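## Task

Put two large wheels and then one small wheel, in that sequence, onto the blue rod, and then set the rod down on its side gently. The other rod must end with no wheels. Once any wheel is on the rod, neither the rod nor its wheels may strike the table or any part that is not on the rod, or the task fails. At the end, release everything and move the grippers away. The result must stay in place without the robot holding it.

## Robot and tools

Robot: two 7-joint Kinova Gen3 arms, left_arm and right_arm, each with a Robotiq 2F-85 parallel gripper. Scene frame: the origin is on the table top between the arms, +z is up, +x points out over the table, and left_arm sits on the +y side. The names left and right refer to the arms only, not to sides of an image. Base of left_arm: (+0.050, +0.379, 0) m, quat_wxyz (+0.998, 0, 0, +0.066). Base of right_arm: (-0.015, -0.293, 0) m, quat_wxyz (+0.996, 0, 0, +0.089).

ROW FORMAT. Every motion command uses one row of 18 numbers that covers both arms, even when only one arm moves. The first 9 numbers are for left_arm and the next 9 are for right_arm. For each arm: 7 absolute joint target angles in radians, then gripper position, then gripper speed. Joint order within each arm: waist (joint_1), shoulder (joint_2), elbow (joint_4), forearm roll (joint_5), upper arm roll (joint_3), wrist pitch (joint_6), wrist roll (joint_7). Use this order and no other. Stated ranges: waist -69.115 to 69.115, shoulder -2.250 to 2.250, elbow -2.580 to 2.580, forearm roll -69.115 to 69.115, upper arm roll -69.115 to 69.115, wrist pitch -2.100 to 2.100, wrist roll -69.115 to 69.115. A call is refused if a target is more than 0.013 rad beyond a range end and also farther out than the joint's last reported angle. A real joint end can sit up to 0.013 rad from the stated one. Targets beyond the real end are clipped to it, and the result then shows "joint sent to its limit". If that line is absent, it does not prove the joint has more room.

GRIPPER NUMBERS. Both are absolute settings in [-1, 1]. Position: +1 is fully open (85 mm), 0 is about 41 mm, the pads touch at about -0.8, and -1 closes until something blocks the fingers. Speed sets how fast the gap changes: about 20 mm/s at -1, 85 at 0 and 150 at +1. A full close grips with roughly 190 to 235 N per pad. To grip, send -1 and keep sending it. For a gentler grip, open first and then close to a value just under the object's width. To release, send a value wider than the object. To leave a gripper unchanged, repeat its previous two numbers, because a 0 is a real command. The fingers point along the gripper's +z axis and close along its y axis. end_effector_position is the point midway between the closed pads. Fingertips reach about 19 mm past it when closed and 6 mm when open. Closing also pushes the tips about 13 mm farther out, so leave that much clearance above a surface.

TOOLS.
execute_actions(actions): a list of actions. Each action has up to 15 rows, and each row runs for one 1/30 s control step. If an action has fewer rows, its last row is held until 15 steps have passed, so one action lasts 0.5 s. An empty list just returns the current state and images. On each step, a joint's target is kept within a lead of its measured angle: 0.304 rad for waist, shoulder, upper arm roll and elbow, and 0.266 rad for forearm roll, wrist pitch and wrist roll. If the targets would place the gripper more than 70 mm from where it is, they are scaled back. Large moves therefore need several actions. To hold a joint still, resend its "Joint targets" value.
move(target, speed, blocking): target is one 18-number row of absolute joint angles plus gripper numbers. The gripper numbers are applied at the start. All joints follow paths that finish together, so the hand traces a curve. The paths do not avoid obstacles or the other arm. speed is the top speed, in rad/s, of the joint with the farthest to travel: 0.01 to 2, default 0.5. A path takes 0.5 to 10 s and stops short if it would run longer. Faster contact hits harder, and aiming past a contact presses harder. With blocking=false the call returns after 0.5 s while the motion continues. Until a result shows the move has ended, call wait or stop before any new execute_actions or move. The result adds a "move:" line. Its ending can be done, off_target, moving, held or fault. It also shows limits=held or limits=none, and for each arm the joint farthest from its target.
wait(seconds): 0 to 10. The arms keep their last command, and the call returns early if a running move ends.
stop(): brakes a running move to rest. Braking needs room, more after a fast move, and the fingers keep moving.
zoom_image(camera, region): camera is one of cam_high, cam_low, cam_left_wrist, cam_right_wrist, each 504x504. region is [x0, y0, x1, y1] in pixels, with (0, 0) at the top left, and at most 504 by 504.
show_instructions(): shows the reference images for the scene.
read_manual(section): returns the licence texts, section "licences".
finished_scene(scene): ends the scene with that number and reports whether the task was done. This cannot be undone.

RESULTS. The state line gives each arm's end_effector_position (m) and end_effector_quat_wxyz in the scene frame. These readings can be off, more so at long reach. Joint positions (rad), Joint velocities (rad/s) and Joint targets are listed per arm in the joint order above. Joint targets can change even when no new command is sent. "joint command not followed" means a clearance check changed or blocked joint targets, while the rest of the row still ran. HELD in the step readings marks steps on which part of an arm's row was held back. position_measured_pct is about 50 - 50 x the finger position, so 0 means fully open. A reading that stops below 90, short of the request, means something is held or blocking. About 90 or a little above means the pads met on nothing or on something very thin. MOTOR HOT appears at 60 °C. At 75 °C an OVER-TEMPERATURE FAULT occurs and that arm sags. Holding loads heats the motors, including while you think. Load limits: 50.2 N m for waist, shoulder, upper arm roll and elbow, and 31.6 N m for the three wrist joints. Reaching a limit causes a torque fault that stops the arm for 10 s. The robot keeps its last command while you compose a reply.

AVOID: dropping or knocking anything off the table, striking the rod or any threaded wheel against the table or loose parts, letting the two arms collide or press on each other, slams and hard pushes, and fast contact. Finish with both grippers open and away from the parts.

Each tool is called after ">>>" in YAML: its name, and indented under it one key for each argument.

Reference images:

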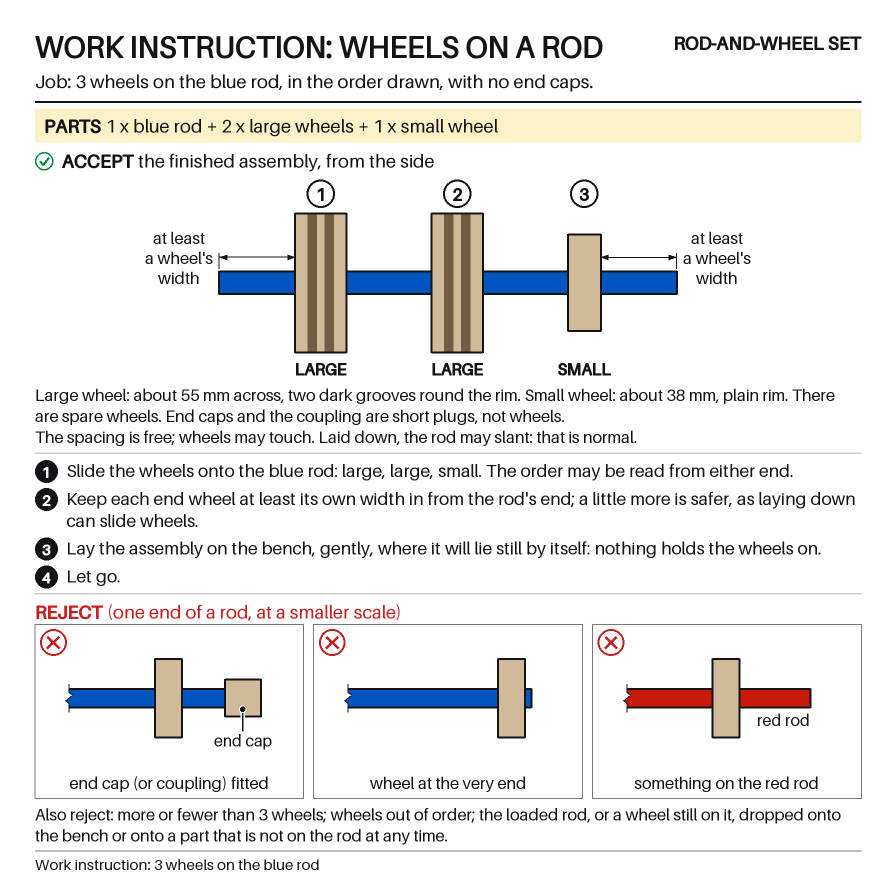

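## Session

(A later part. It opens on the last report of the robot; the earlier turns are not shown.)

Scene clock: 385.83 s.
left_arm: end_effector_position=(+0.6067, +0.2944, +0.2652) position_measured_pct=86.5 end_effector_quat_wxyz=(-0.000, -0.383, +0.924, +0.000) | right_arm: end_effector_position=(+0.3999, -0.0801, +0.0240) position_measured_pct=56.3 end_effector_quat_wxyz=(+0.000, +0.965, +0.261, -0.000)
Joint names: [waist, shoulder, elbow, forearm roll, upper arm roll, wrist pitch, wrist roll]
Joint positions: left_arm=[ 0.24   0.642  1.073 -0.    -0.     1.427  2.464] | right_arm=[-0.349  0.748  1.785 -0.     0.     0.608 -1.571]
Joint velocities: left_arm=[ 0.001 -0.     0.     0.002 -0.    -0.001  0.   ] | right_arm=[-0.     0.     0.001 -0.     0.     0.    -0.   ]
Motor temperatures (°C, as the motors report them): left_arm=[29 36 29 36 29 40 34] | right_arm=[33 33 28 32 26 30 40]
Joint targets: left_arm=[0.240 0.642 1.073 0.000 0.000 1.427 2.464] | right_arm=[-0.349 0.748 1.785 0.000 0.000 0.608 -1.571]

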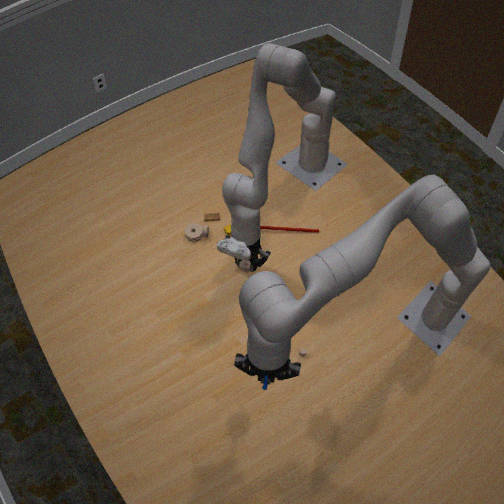

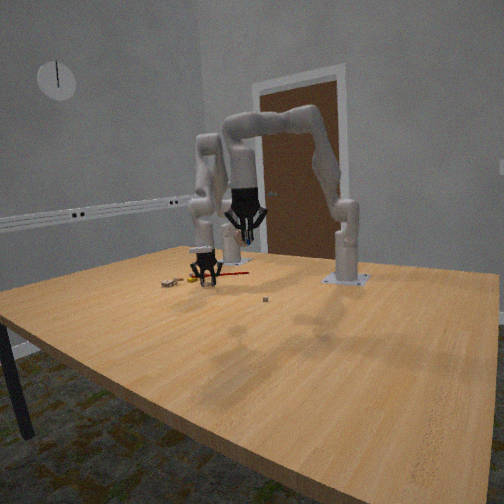

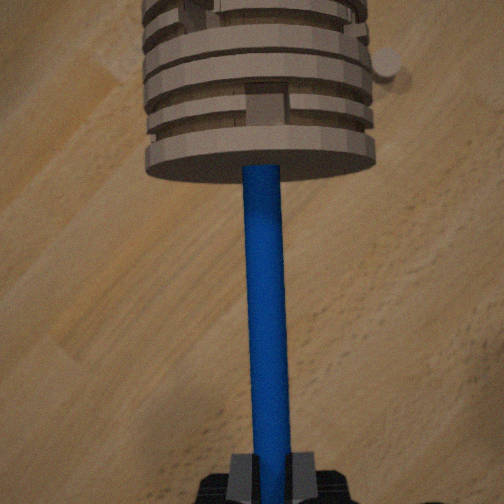

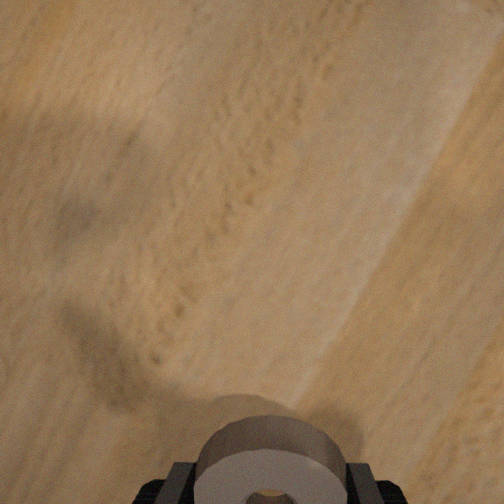

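>>> move:
  target: [0.2397,0.6416,1.0732,0,0,1.4268,2.464,-1,0, -0.349,0.7479,1.7854,0,0,0.6083,-1.5708,0.5,-0.5]

>>> move:
  target: [0.2397,0.6416,1.0732,0,0,1.4268,2.464,-1,0, -0.349,0.6601,1.7593,0,0,0.7222,-1.5708,0.5,-0.5]
  speed: 0.2

Scene clock: 388.63 s.
left_arm: end_effector_position=(+0.6067, +0.2944, +0.2652) position_measured_pct=86.5 end_effector_quat_wxyz=(-0.000, -0.383, +0.924, +0.000) | right_arm: end_effector_position=(+0.3999, -0.0801, +0.0240) position_measured_pct=25.0 end_effector_quat_wxyz=(+0.000, +0.965, +0.261, -0.000)
Joint names: [waist, shoulder, elbow, forearm roll, upper arm roll, wrist pitch, wrist roll]
Joint positions: left_arm=[ 0.24   0.642  1.073 -0.    -0.     1.427  2.464] | right_arm=[-0.349  0.748  1.785  0.     0.     0.608 -1.571]
Joint velocities: left_arm=[ 0.001  0.     0.    -0.001 -0.     0.     0.   ] | right_arm=[-0.     0.     0.001  0.     0.     0.    -0.   ]
Motor temperatures (°C, as the motors report them): left_arm=[29 36 29 36 29 40 34] | right_arm=[33 33 28 32 26 30 40]
Joint targets: left_arm=[0.240 0.642 1.073 0.000 0.000 1.427 2.464] | right_arm=[-0.349 0.748 1.785 0.000 0.000 0.608 -1.571]
move: done; limits=none; left_arm: farthest joint: the waist, 0.000 radians from its target (0.000 radians at the start); right_arm: farthest joint: the waist, 0.000 radians from its target (0.000 radians at the start)

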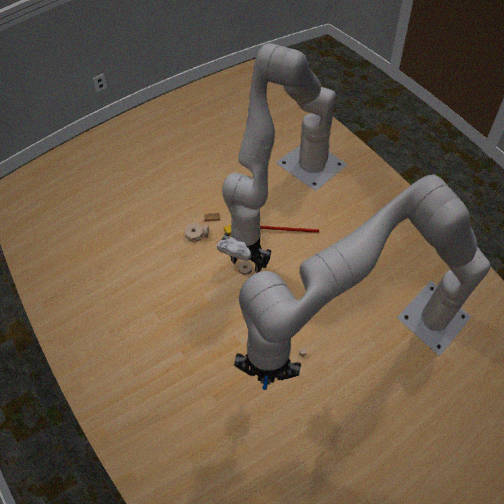

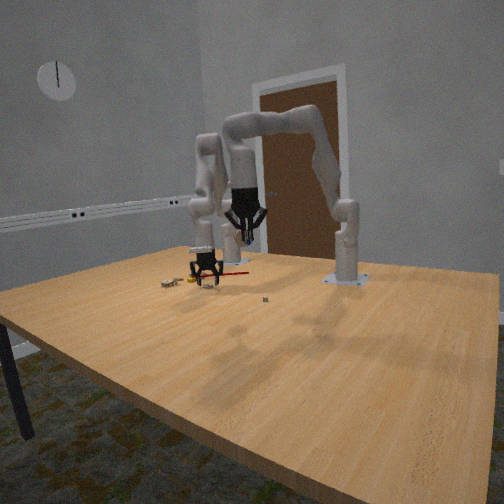

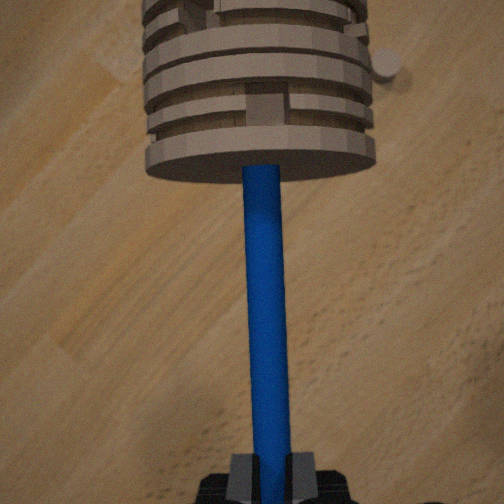

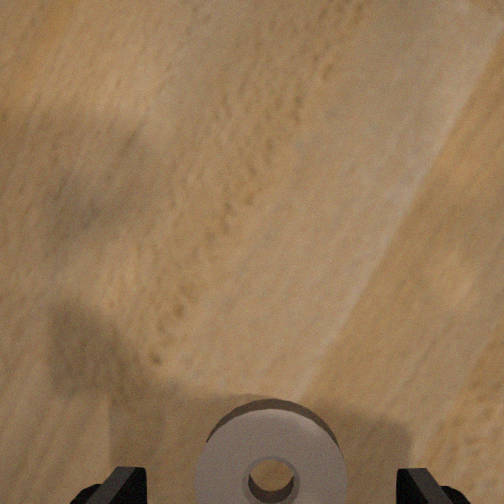

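Scene clock: 389.57 s.
left_arm: end_effector_position=(+0.6067, +0.2944, +0.2652) position_measured_pct=86.5 end_effector_quat_wxyz=(-0.000, -0.383, +0.924, +0.000) | right_arm: end_effector_position=(+0.3999, -0.0801, +0.0699) position_measured_pct=25.0 end_effector_quat_wxyz=(+0.000, +0.965, +0.261, -0.000)
Joint names: [waist, shoulder, elbow, forearm roll, upper arm roll, wrist pitch, wrist roll]
Joint positions: left_arm=[ 0.24   0.642  1.073 -0.    -0.     1.427  2.464] | right_arm=[-0.349  0.66   1.759 -0.     0.     0.722 -1.571]
Joint velocities: left_arm=[ 0.     0.     0.    -0.001  0.     0.     0.   ] | right_arm=[-0.001 -0.003 -0.     0.     0.     0.    -0.   ]
Motor temperatures (°C, as the motors report them): left_arm=[29 36 29 36 29 40 34] | right_arm=[33 33 28 32 26 30 40]
Joint targets: left_arm=[0.240 0.642 1.073 0.000 0.000 1.427 2.464] | right_arm=[-0.349 0.660 1.759 0.000 0.000 0.722 -1.571]
move: done; limits=none; left_arm: farthest joint: the waist, 0.000 radians from its target (0.000 radians at the start); right_arm: farthest joint: the waist, 0.000 radians from its target (0.000 radians at the start)

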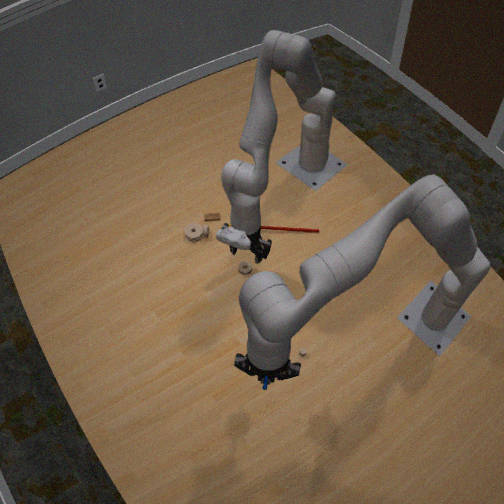

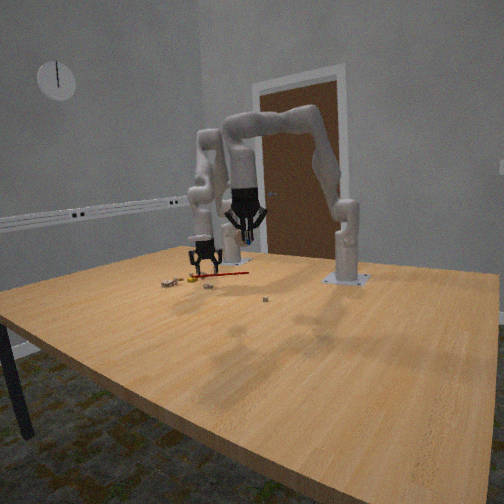

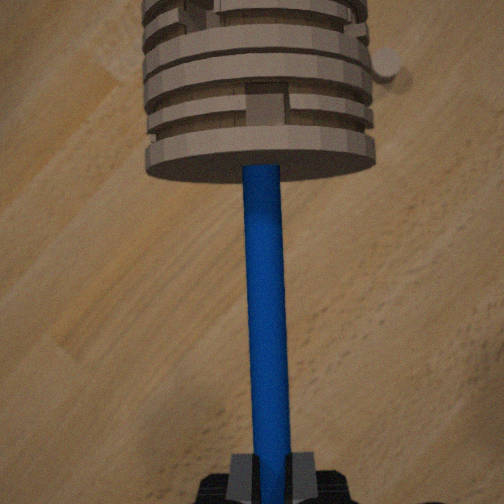

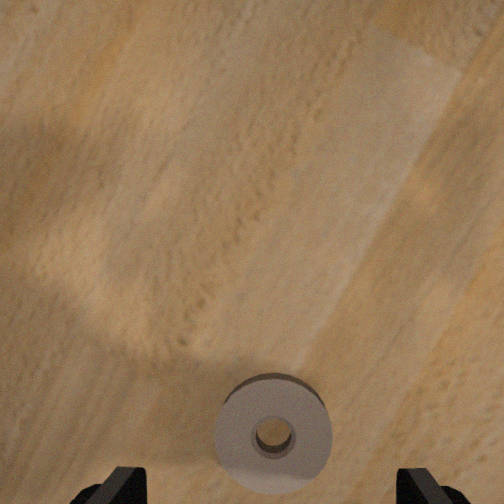

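>>> move:
  target: [0.2397,0.6416,1.0732,0,0,1.4268,2.464,-1,0, -0.349,0.7600,1.7706,0,0,0.6110,-1.5708,0.5,-0.5]
  speed: 0.2

>>> move:
  target: [0.2397,0.6416,1.0732,0,0,1.4268,2.464,-1,0, -0.349,0.7600,1.7706,0,0,0.6110,-1.5708,-1,-0.5]

>>> move:
  target: [0.2397,0.6416,1.0732,0,0,1.4268,2.464,-1,0, -0.349,0.6601,1.7593,0,0,0.7222,-1.5708,-1,-0.5]
  speed: 0.2

Scene clock: 395.03 s.
left_arm: end_effector_position=(+0.6067, +0.2944, +0.2652) position_measured_pct=86.5 end_effector_quat_wxyz=(-0.000, -0.383, +0.924, +0.000) | right_arm: end_effector_position=(+0.4038, -0.0778, +0.0211) position_measured_pct=25.0 end_effector_quat_wxyz=(-0.000, +0.965, +0.261, +0.000)
Joint names: [waist, shoulder, elbow, forearm roll, upper arm roll, wrist pitch, wrist roll]
Joint positions: left_arm=[ 0.24   0.642  1.073 -0.    -0.     1.427  2.464] | right_arm=[-0.349  0.76   1.771  0.    -0.     0.611 -1.571]
Joint velocities: left_arm=[ 0.     0.     0.001 -0.    -0.     0.001 -0.   ] | right_arm=[-0.     0.003  0.     0.    -0.    -0.    -0.   ]
Motor temperatures (°C, as the motors report them): left_arm=[29 36 29 36 29 40 34] | right_arm=[33 33 28 32 26 30 40]
Joint targets: left_arm=[0.240 0.642 1.073 0.000 0.000 1.427 2.464] | right_arm=[-0.349 0.760 1.771 0.000 0.000 0.611 -1.571]
move: done; limits=none; left_arm: farthest joint: the waist, 0.000 radians from its target (0.000 radians at the start); right_arm: farthest joint: the waist, 0.000 radians from its target (0.000 radians at the start)

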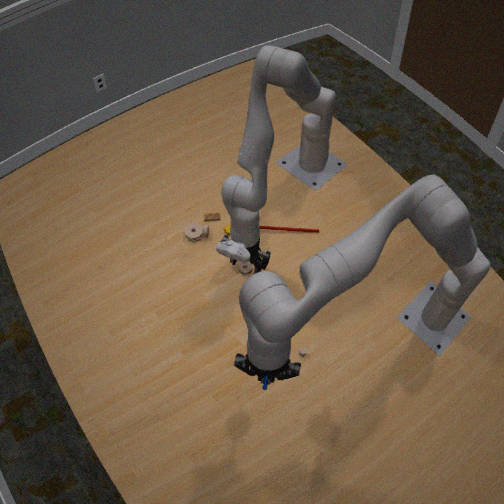

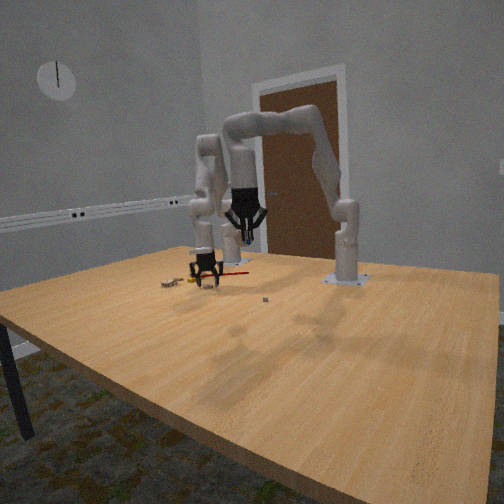

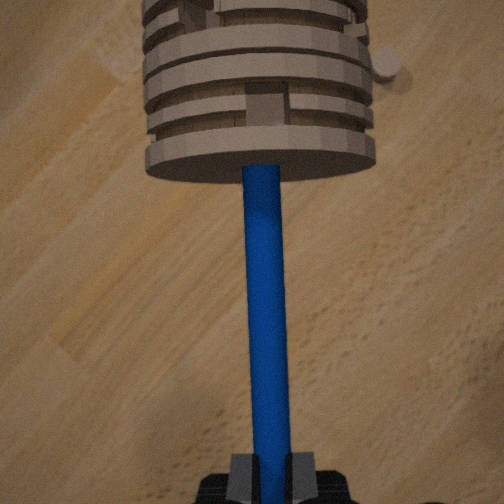

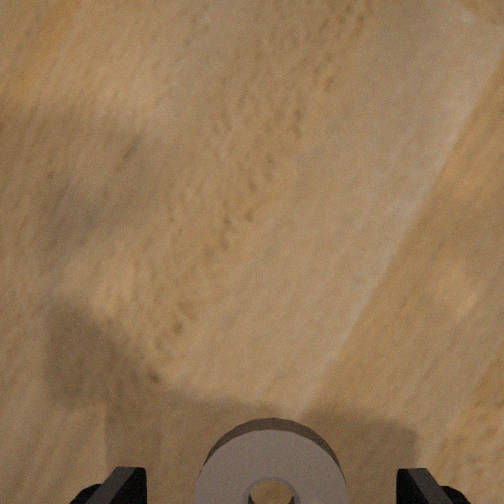

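Scene clock: 395.97 s.
left_arm: end_effector_position=(+0.6067, +0.2944, +0.2652) position_measured_pct=86.5 end_effector_quat_wxyz=(-0.000, -0.383, +0.924, +0.000) | right_arm: end_effector_position=(+0.4039, -0.0778, +0.0218) position_measured_pct=56.7 end_effector_quat_wxyz=(-0.000, +0.965, +0.261, +0.000)
Joint names: [waist, shoulder, elbow, forearm roll, upper arm roll, wrist pitch, wrist roll]
Joint positions: left_arm=[ 0.24   0.642  1.073 -0.    -0.     1.427  2.464] | right_arm=[-0.349  0.758  1.771 -0.     0.     0.612 -1.571]
Joint velocities: left_arm=[-0.001  0.    -0.     0.     0.    -0.     0.   ] | right_arm=[-0.     0.    -0.002 -0.    -0.    -0.    -0.   ]
Motor temperatures (°C, as the motors report them): left_arm=[29 36 29 36 29 40 34] | right_arm=[33 33 28 32 26 30 40]
Joint targets: left_arm=[0.240 0.642 1.073 0.000 0.000 1.427 2.464] | right_arm=[-0.349 0.760 1.771 0.000 0.000 0.611 -1.571]
move: done; limits=none; left_arm: farthest joint: the waist, 0.000 radians from its target (0.000 radians at the start); right_arm: farthest joint: the shoulder, 0.002 radians from its target (0.000 radians at the start)

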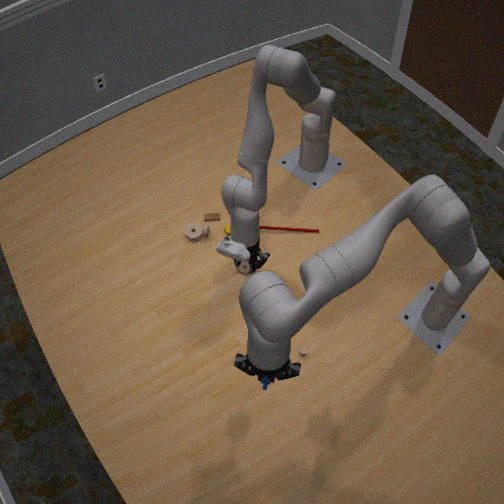

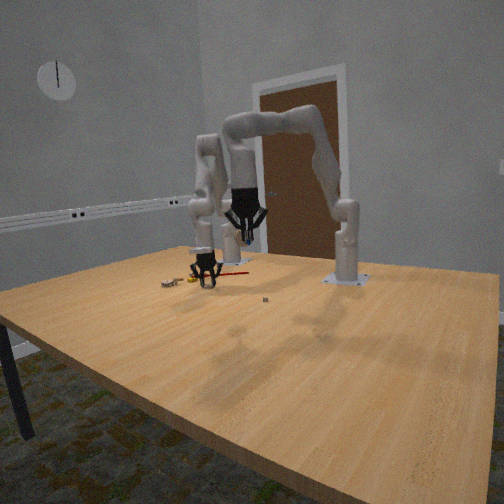

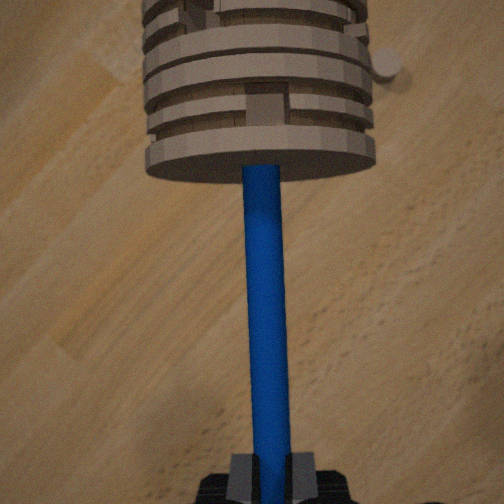

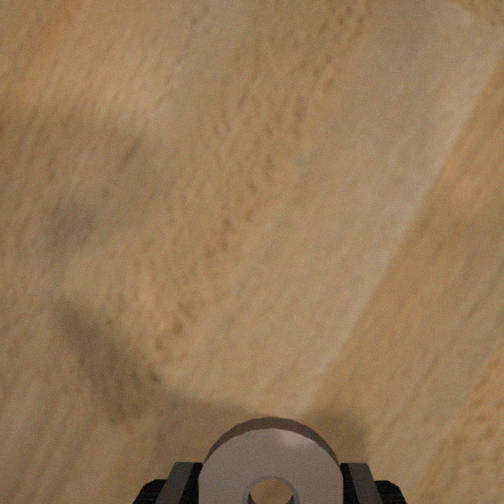

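Scene clock: 396.90 s.
left_arm: end_effector_position=(+0.6067, +0.2944, +0.2652) position_measured_pct=86.5 end_effector_quat_wxyz=(-0.000, -0.383, +0.924, +0.000) | right_arm: end_effector_position=(+0.3999, -0.0801, +0.0699) position_measured_pct=56.7 end_effector_quat_wxyz=(+0.000, +0.965, +0.261, -0.000)
Joint names: [waist, shoulder, elbow, forearm roll, upper arm roll, wrist pitch, wrist roll]
Joint positions: left_arm=[ 0.24   0.642  1.073 -0.    -0.     1.427  2.464] | right_arm=[-0.349  0.66   1.759 -0.     0.     0.722 -1.571]
Joint velocities: left_arm=[ 0.    -0.001  0.    -0.     0.    -0.     0.   ] | right_arm=[-0.    -0.003  0.     0.    -0.     0.    -0.   ]
Motor temperatures (°C, as the motors report them): left_arm=[29 36 29 36 29 40 34] | right_arm=[33 33 28 32 26 30 40]
Joint targets: left_arm=[0.240 0.642 1.073 0.000 0.000 1.427 2.464] | right_arm=[-0.349 0.660 1.759 0.000 0.000 0.722 -1.571]
move: done; limits=none; left_arm: farthest joint: the waist, 0.000 radians from its target (0.000 radians at the start); right_arm: farthest joint: the waist, 0.000 radians from its target (0.000 radians at the start)

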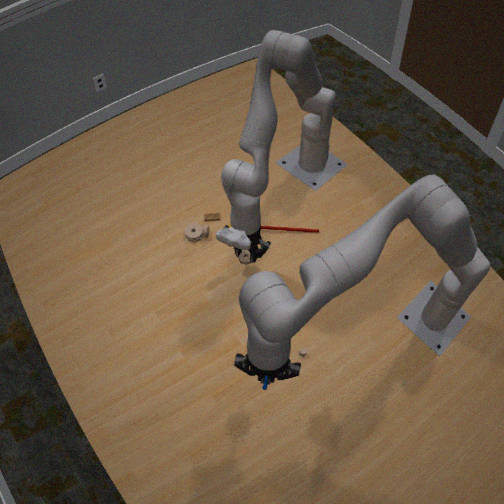

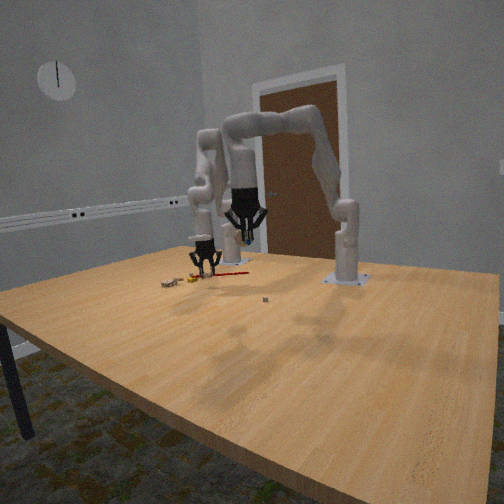

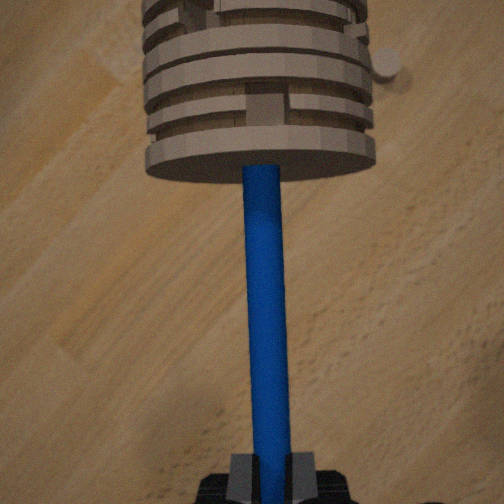

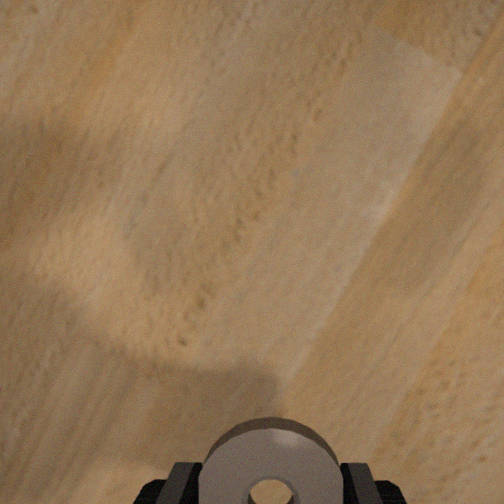

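>>> move:
  target: [0.2397,0.6416,1.0732,0,0,1.4268,2.464,-1,0, -0.607,0.3694,2.2818,0,0,0.4904,-1.5708,-1,-0.5]
  speed: 0.7

>>> move:
  target: [0.2397,0.6416,1.0732,0,0,1.4268,2.464,-1,0, -0.607,0.976,2.3205,0,0,-1.7257,-1.5708,-1,-0.5]
  speed: 1.0

>>> move:
  target: [0.2397,0.6416,1.0732,0,0,1.4268,2.464,-1,0, -0.607,0.9702,2.0667,0,0,-1.4661,-1.5708,-1,-0.5]
  speed: 0.25

Scene clock: 412.80 s.
left_arm: end_effector_position=(+0.6067, +0.2944, +0.2652) position_measured_pct=86.5 end_effector_quat_wxyz=(-0.000, -0.383, +0.924, +0.000) | right_arm: end_effector_position=(+0.2146, -0.0986, +0.0885) position_measured_pct=56.7 end_effector_quat_wxyz=(+0.000, +0.924, +0.383, -0.000)
Joint names: [waist, shoulder, elbow, forearm roll, upper arm roll, wrist pitch, wrist roll]
Joint positions: left_arm=[ 0.24   0.642  1.073 -0.    -0.     1.427  2.464] | right_arm=[-0.607  0.37   2.282 -0.    -0.     0.49  -1.571]
Joint velocities: left_arm=[ 0.001 -0.     0.001 -0.001 -0.     0.     0.   ] | right_arm=[-0.002 -0.003  0.     0.001  0.     0.    -0.   ]
Motor temperatures (°C, as the motors report them): left_arm=[29 36 29 36 29 40 34] | right_arm=[33 34 28 32 26 30 40]
Joint targets: left_arm=[0.240 0.642 1.073 0.000 0.000 1.427 2.464] | right_arm=[-0.607 0.369 2.282 0.000 0.000 0.490 -1.571]
move: done; limits=none; left_arm: farthest joint: the waist, 0.000 radians from its target (0.000 radians at the start); right_arm: farthest joint: the waist, 0.000 radians from its target (0.258 radians at the start)

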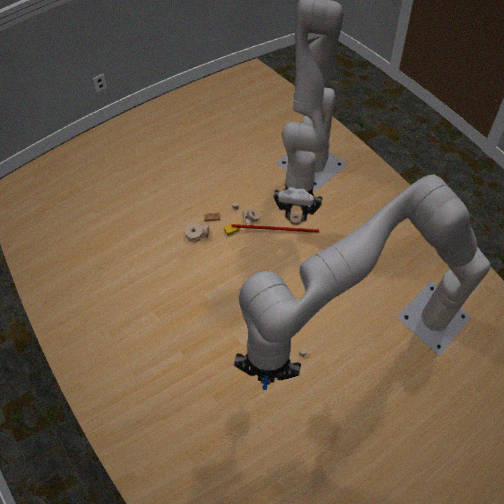

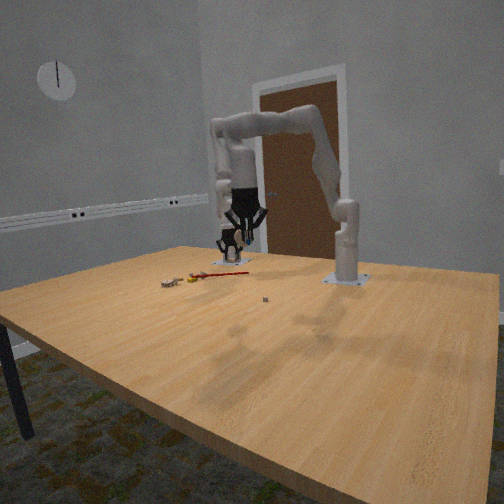

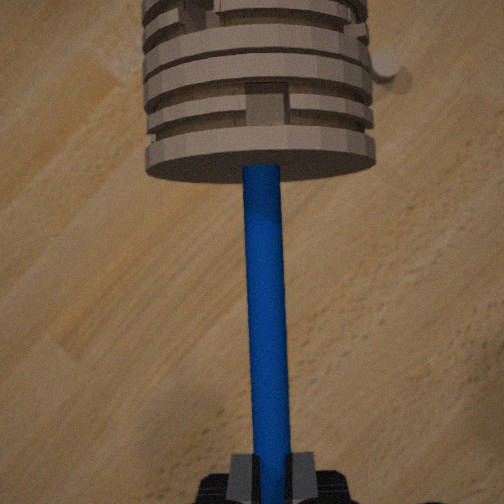

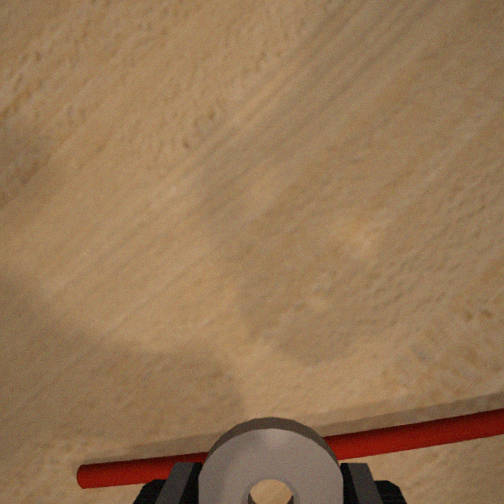

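Scene clock: 415.63 s.
left_arm: end_effector_position=(+0.6067, +0.2944, +0.2652) position_measured_pct=86.5 end_effector_quat_wxyz=(-0.000, -0.383, +0.924, +0.000) | right_arm: end_effector_position=(+0.4347, +0.1217, +0.2101) position_measured_pct=56.7 end_effector_quat_wxyz=(-0.271, +0.653, +0.271, +0.653)
Joint names: [waist, shoulder, elbow, forearm roll, upper arm roll, wrist pitch, wrist roll]
Joint positions: left_arm=[ 0.24   0.642  1.073 -0.    -0.     1.427  2.464] | right_arm=[-0.607  0.976  2.321 -0.    -0.    -1.726 -1.571]
Joint velocities: left_arm=[ 0.001 -0.     0.     0.001 -0.    -0.001  0.   ] | right_arm=[ 0.     0.002 -0.     0.    -0.    -0.     0.   ]
Motor temperatures (°C, as the motors report them): left_arm=[29 36 29 36 29 40 34] | right_arm=[33 33 28 32 26 30 40]
Joint targets: left_arm=[0.240 0.642 1.073 0.000 0.000 1.427 2.464] | right_arm=[-0.607 0.976 2.321 0.000 0.000 -1.726 -1.571]
move: done; limits=none; left_arm: farthest joint: the waist, 0.000 radians from its target (0.000 radians at the start); right_arm: farthest joint: the waist, 0.000 radians from its target (0.000 radians at the start)

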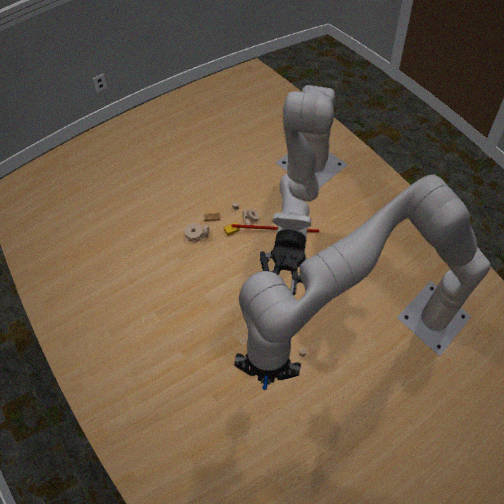

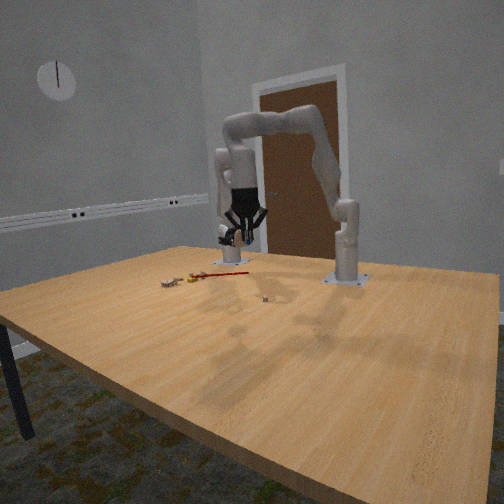

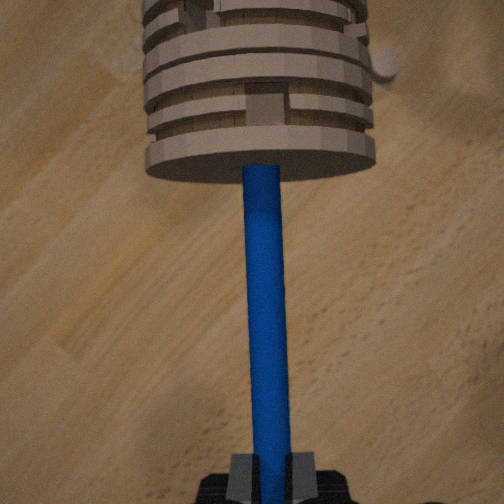

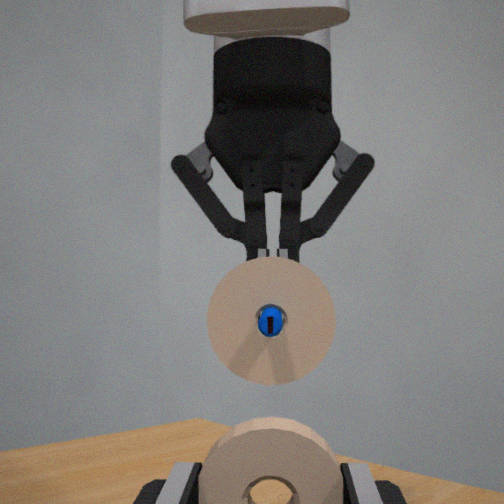

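Scene clock: 417.07 s.
left_arm: end_effector_position=(+0.6067, +0.2944, +0.2652) position_measured_pct=86.5 end_effector_quat_wxyz=(-0.000, -0.383, +0.924, +0.000) | right_arm: end_effector_position=(+0.4912, +0.1782, +0.2100) position_measured_pct=56.7 end_effector_quat_wxyz=(-0.271, +0.653, +0.271, +0.653)
Joint names: [waist, shoulder, elbow, forearm roll, upper arm roll, wrist pitch, wrist roll]
Joint positions: left_arm=[ 0.24   0.642  1.073 -0.    -0.     1.427  2.464] | right_arm=[-0.607  0.97   2.067 -0.     0.    -1.466 -1.571]
Joint velocities: left_arm=[ 0.001 -0.    -0.    -0.001  0.    -0.     0.   ] | right_arm=[-0.     0.     0.001  0.     0.     0.    -0.   ]
Motor temperatures (°C, as the motors report them): left_arm=[29 36 29 36 29 40 34] | right_arm=[33 34 28 32 26 30 40]
Joint targets: left_arm=[0.240 0.642 1.073 0.000 0.000 1.427 2.464] | right_arm=[-0.607 0.970 2.067 0.000 0.000 -1.466 -1.571]
move: done; limits=none; left_arm: farthest joint: the waist, 0.000 radians from its target (0.000 radians at the start); right_arm: farthest joint: the waist, 0.000 radians from its target (0.000 radians at the start)

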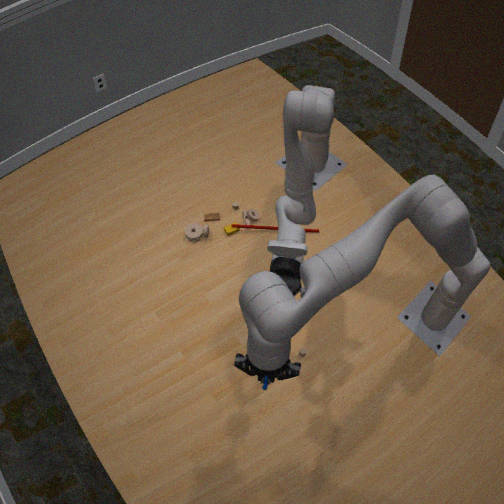

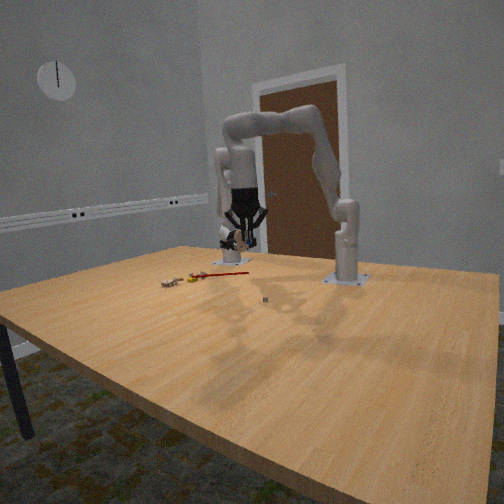

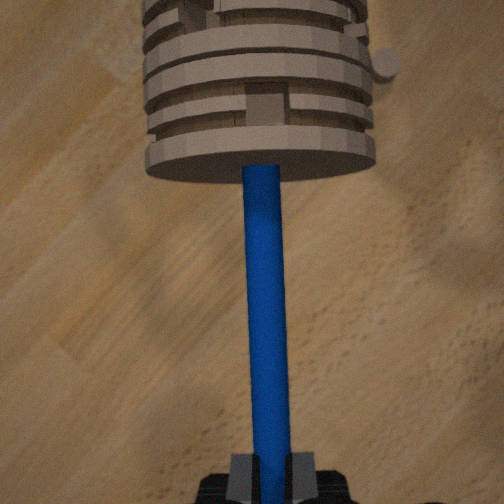

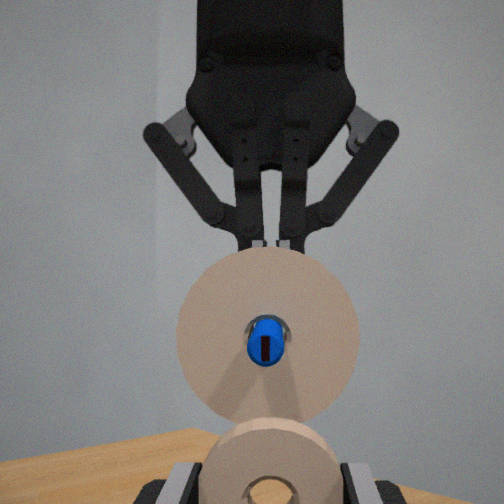

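>>> move:
  target: [0.2397,0.6416,1.0732,0,0,1.4268,2.464,-1,0, -0.607,0.9655,2.1475,0,0,-1.5422,-1.5708,-1,-0.5]
  speed: 0.2

>>> move:
  target: [0.2397,0.6416,1.0732,0,0,1.4268,2.464,-1,0, -0.607,0.8516,2.1674,0,0,-1.4482,-1.5708,-1,-0.5]
  speed: 0.15

>>> zoom_image:
  camera: "cam_right_wrist"
  region: [170, 380, 370, 504]

Scene clock: 424.60 s.
left_arm: end_effector_position=(+0.6067, +0.2944, +0.2652) position_measured_pct=86.5 end_effector_quat_wxyz=(-0.000, -0.383, +0.924, +0.000) | right_arm: end_effector_position=(+0.4736, +0.1606, +0.2100) position_measured_pct=56.7 end_effector_quat_wxyz=(-0.271, +0.653, +0.271, +0.653)
Joint names: [waist, shoulder, elbow, forearm roll, upper arm roll, wrist pitch, wrist roll]
Joint positions: left_arm=[ 0.24   0.642  1.073 -0.    -0.     1.427  2.464] | right_arm=[-0.607  0.966  2.147  0.     0.    -1.542 -1.571]
Joint velocities: left_arm=[-0.001  0.     0.     0.001  0.     0.    -0.001] | right_arm=[-0.    -0.001 -0.001 -0.     0.    -0.     0.   ]
Motor temperatures (°C, as the motors report them): left_arm=[29 36 29 36 29 40 34] | right_arm=[33 34 28 32 26 30 40]
Joint targets: left_arm=[0.240 0.642 1.073 0.000 0.000 1.427 2.464] | right_arm=[-0.607 0.966 2.147 0.000 0.000 -1.542 -1.571]
move: done; limits=none; left_arm: farthest joint: the waist, 0.000 radians from its target (0.000 radians at the start); right_arm: farthest joint: the waist, 0.000 radians from its target (0.000 radians at the start)

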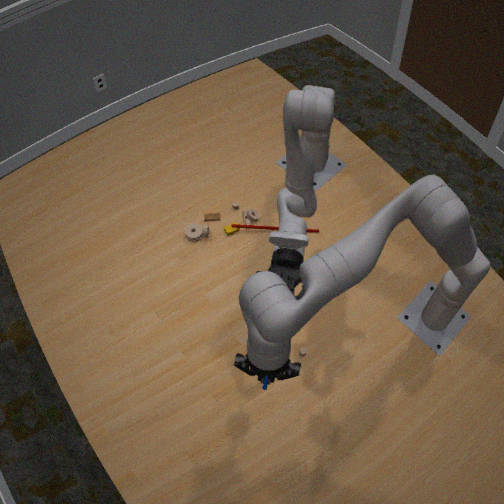

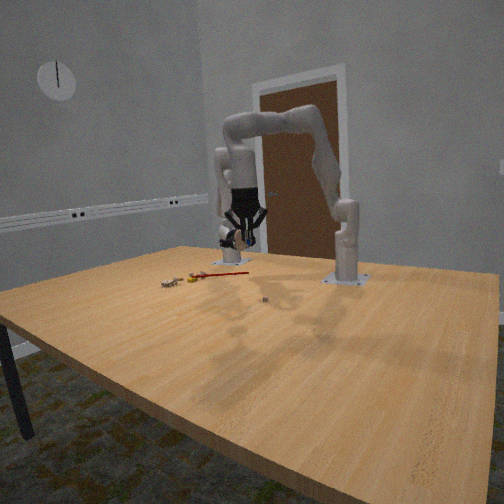

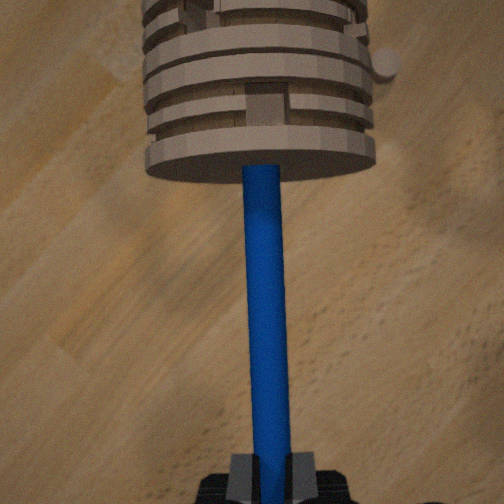

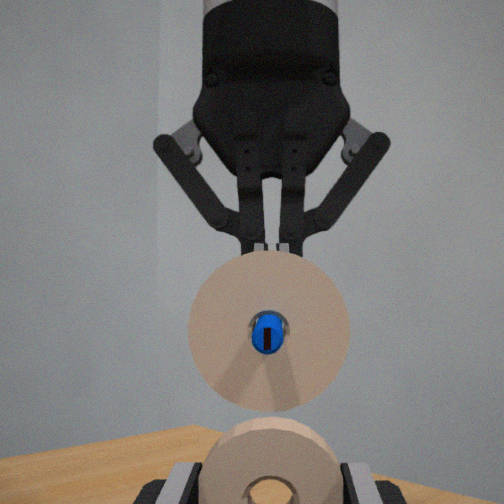

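Scene clock: 425.73 s.
left_arm: end_effector_position=(+0.6067, +0.2944, +0.2652) position_measured_pct=86.5 end_effector_quat_wxyz=(-0.000, -0.383, +0.924, +0.000) | right_arm: end_effector_position=(+0.4736, +0.1606, +0.2498) position_measured_pct=56.7 end_effector_quat_wxyz=(-0.271, +0.653, +0.271, +0.653)
Joint names: [waist, shoulder, elbow, forearm roll, upper arm roll, wrist pitch, wrist roll]
Joint positions: left_arm=[ 0.24   0.642  1.073 -0.    -0.     1.427  2.464] | right_arm=[-0.607  0.852  2.167  0.     0.    -1.448 -1.571]
Joint velocities: left_arm=[ 0.002 -0.    -0.     0.    -0.     0.002 -0.001] | right_arm=[ 0.    -0.003  0.001  0.001  0.     0.    -0.   ]
Motor temperatures (°C, as the motors report them): left_arm=[29 36 29 36 29 40 34] | right_arm=[33 34 28 32 26 30 40]
Joint targets: left_arm=[0.240 0.642 1.073 0.000 0.000 1.427 2.464] | right_arm=[-0.607 0.852 2.167 0.000 0.000 -1.448 -1.571]
move: done; limits=none; left_arm: farthest joint: the waist, 0.000 radians from its target (0.000 radians at the start); right_arm: farthest joint: the waist, 0.000 radians from its target (0.000 radians at the start)

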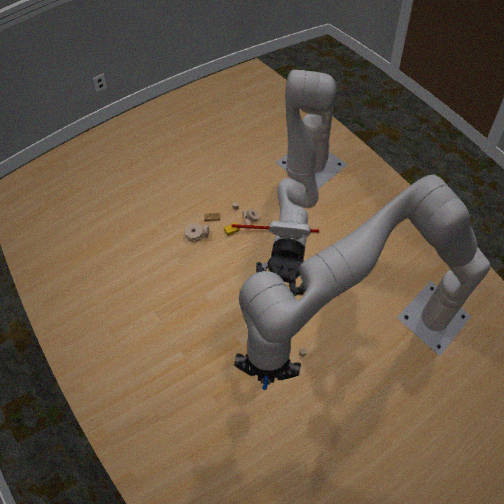

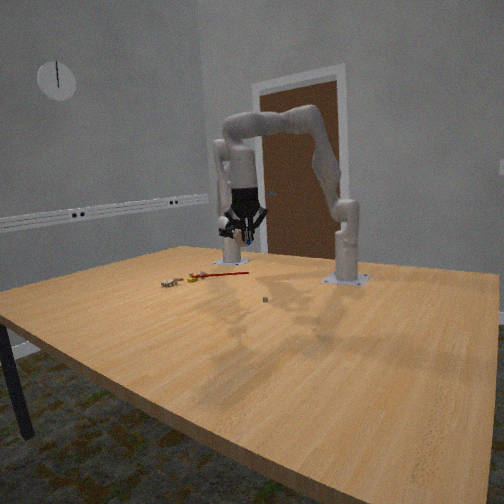

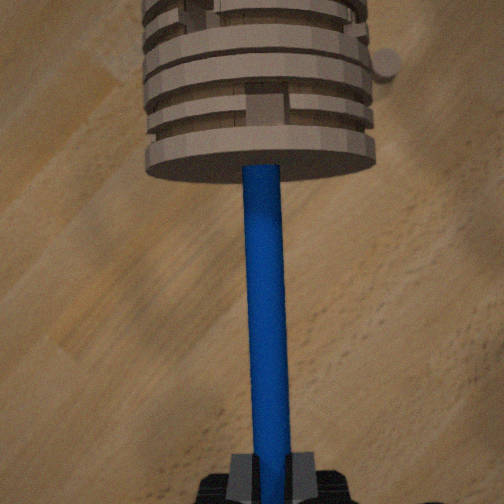

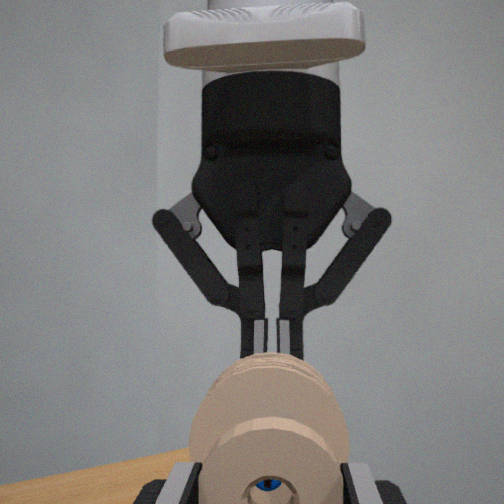

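Region (170, 380, 370, 504) of cam_right_wrist's 504x504 image, scaled by 2.520; it fills the top 312 rows of this view, and the rest is white.

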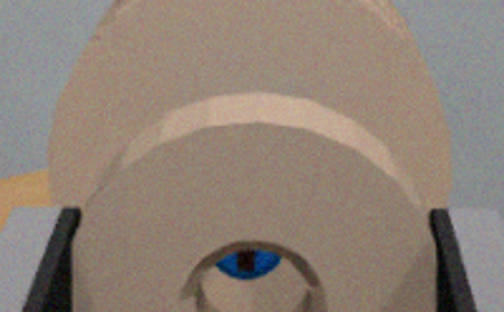

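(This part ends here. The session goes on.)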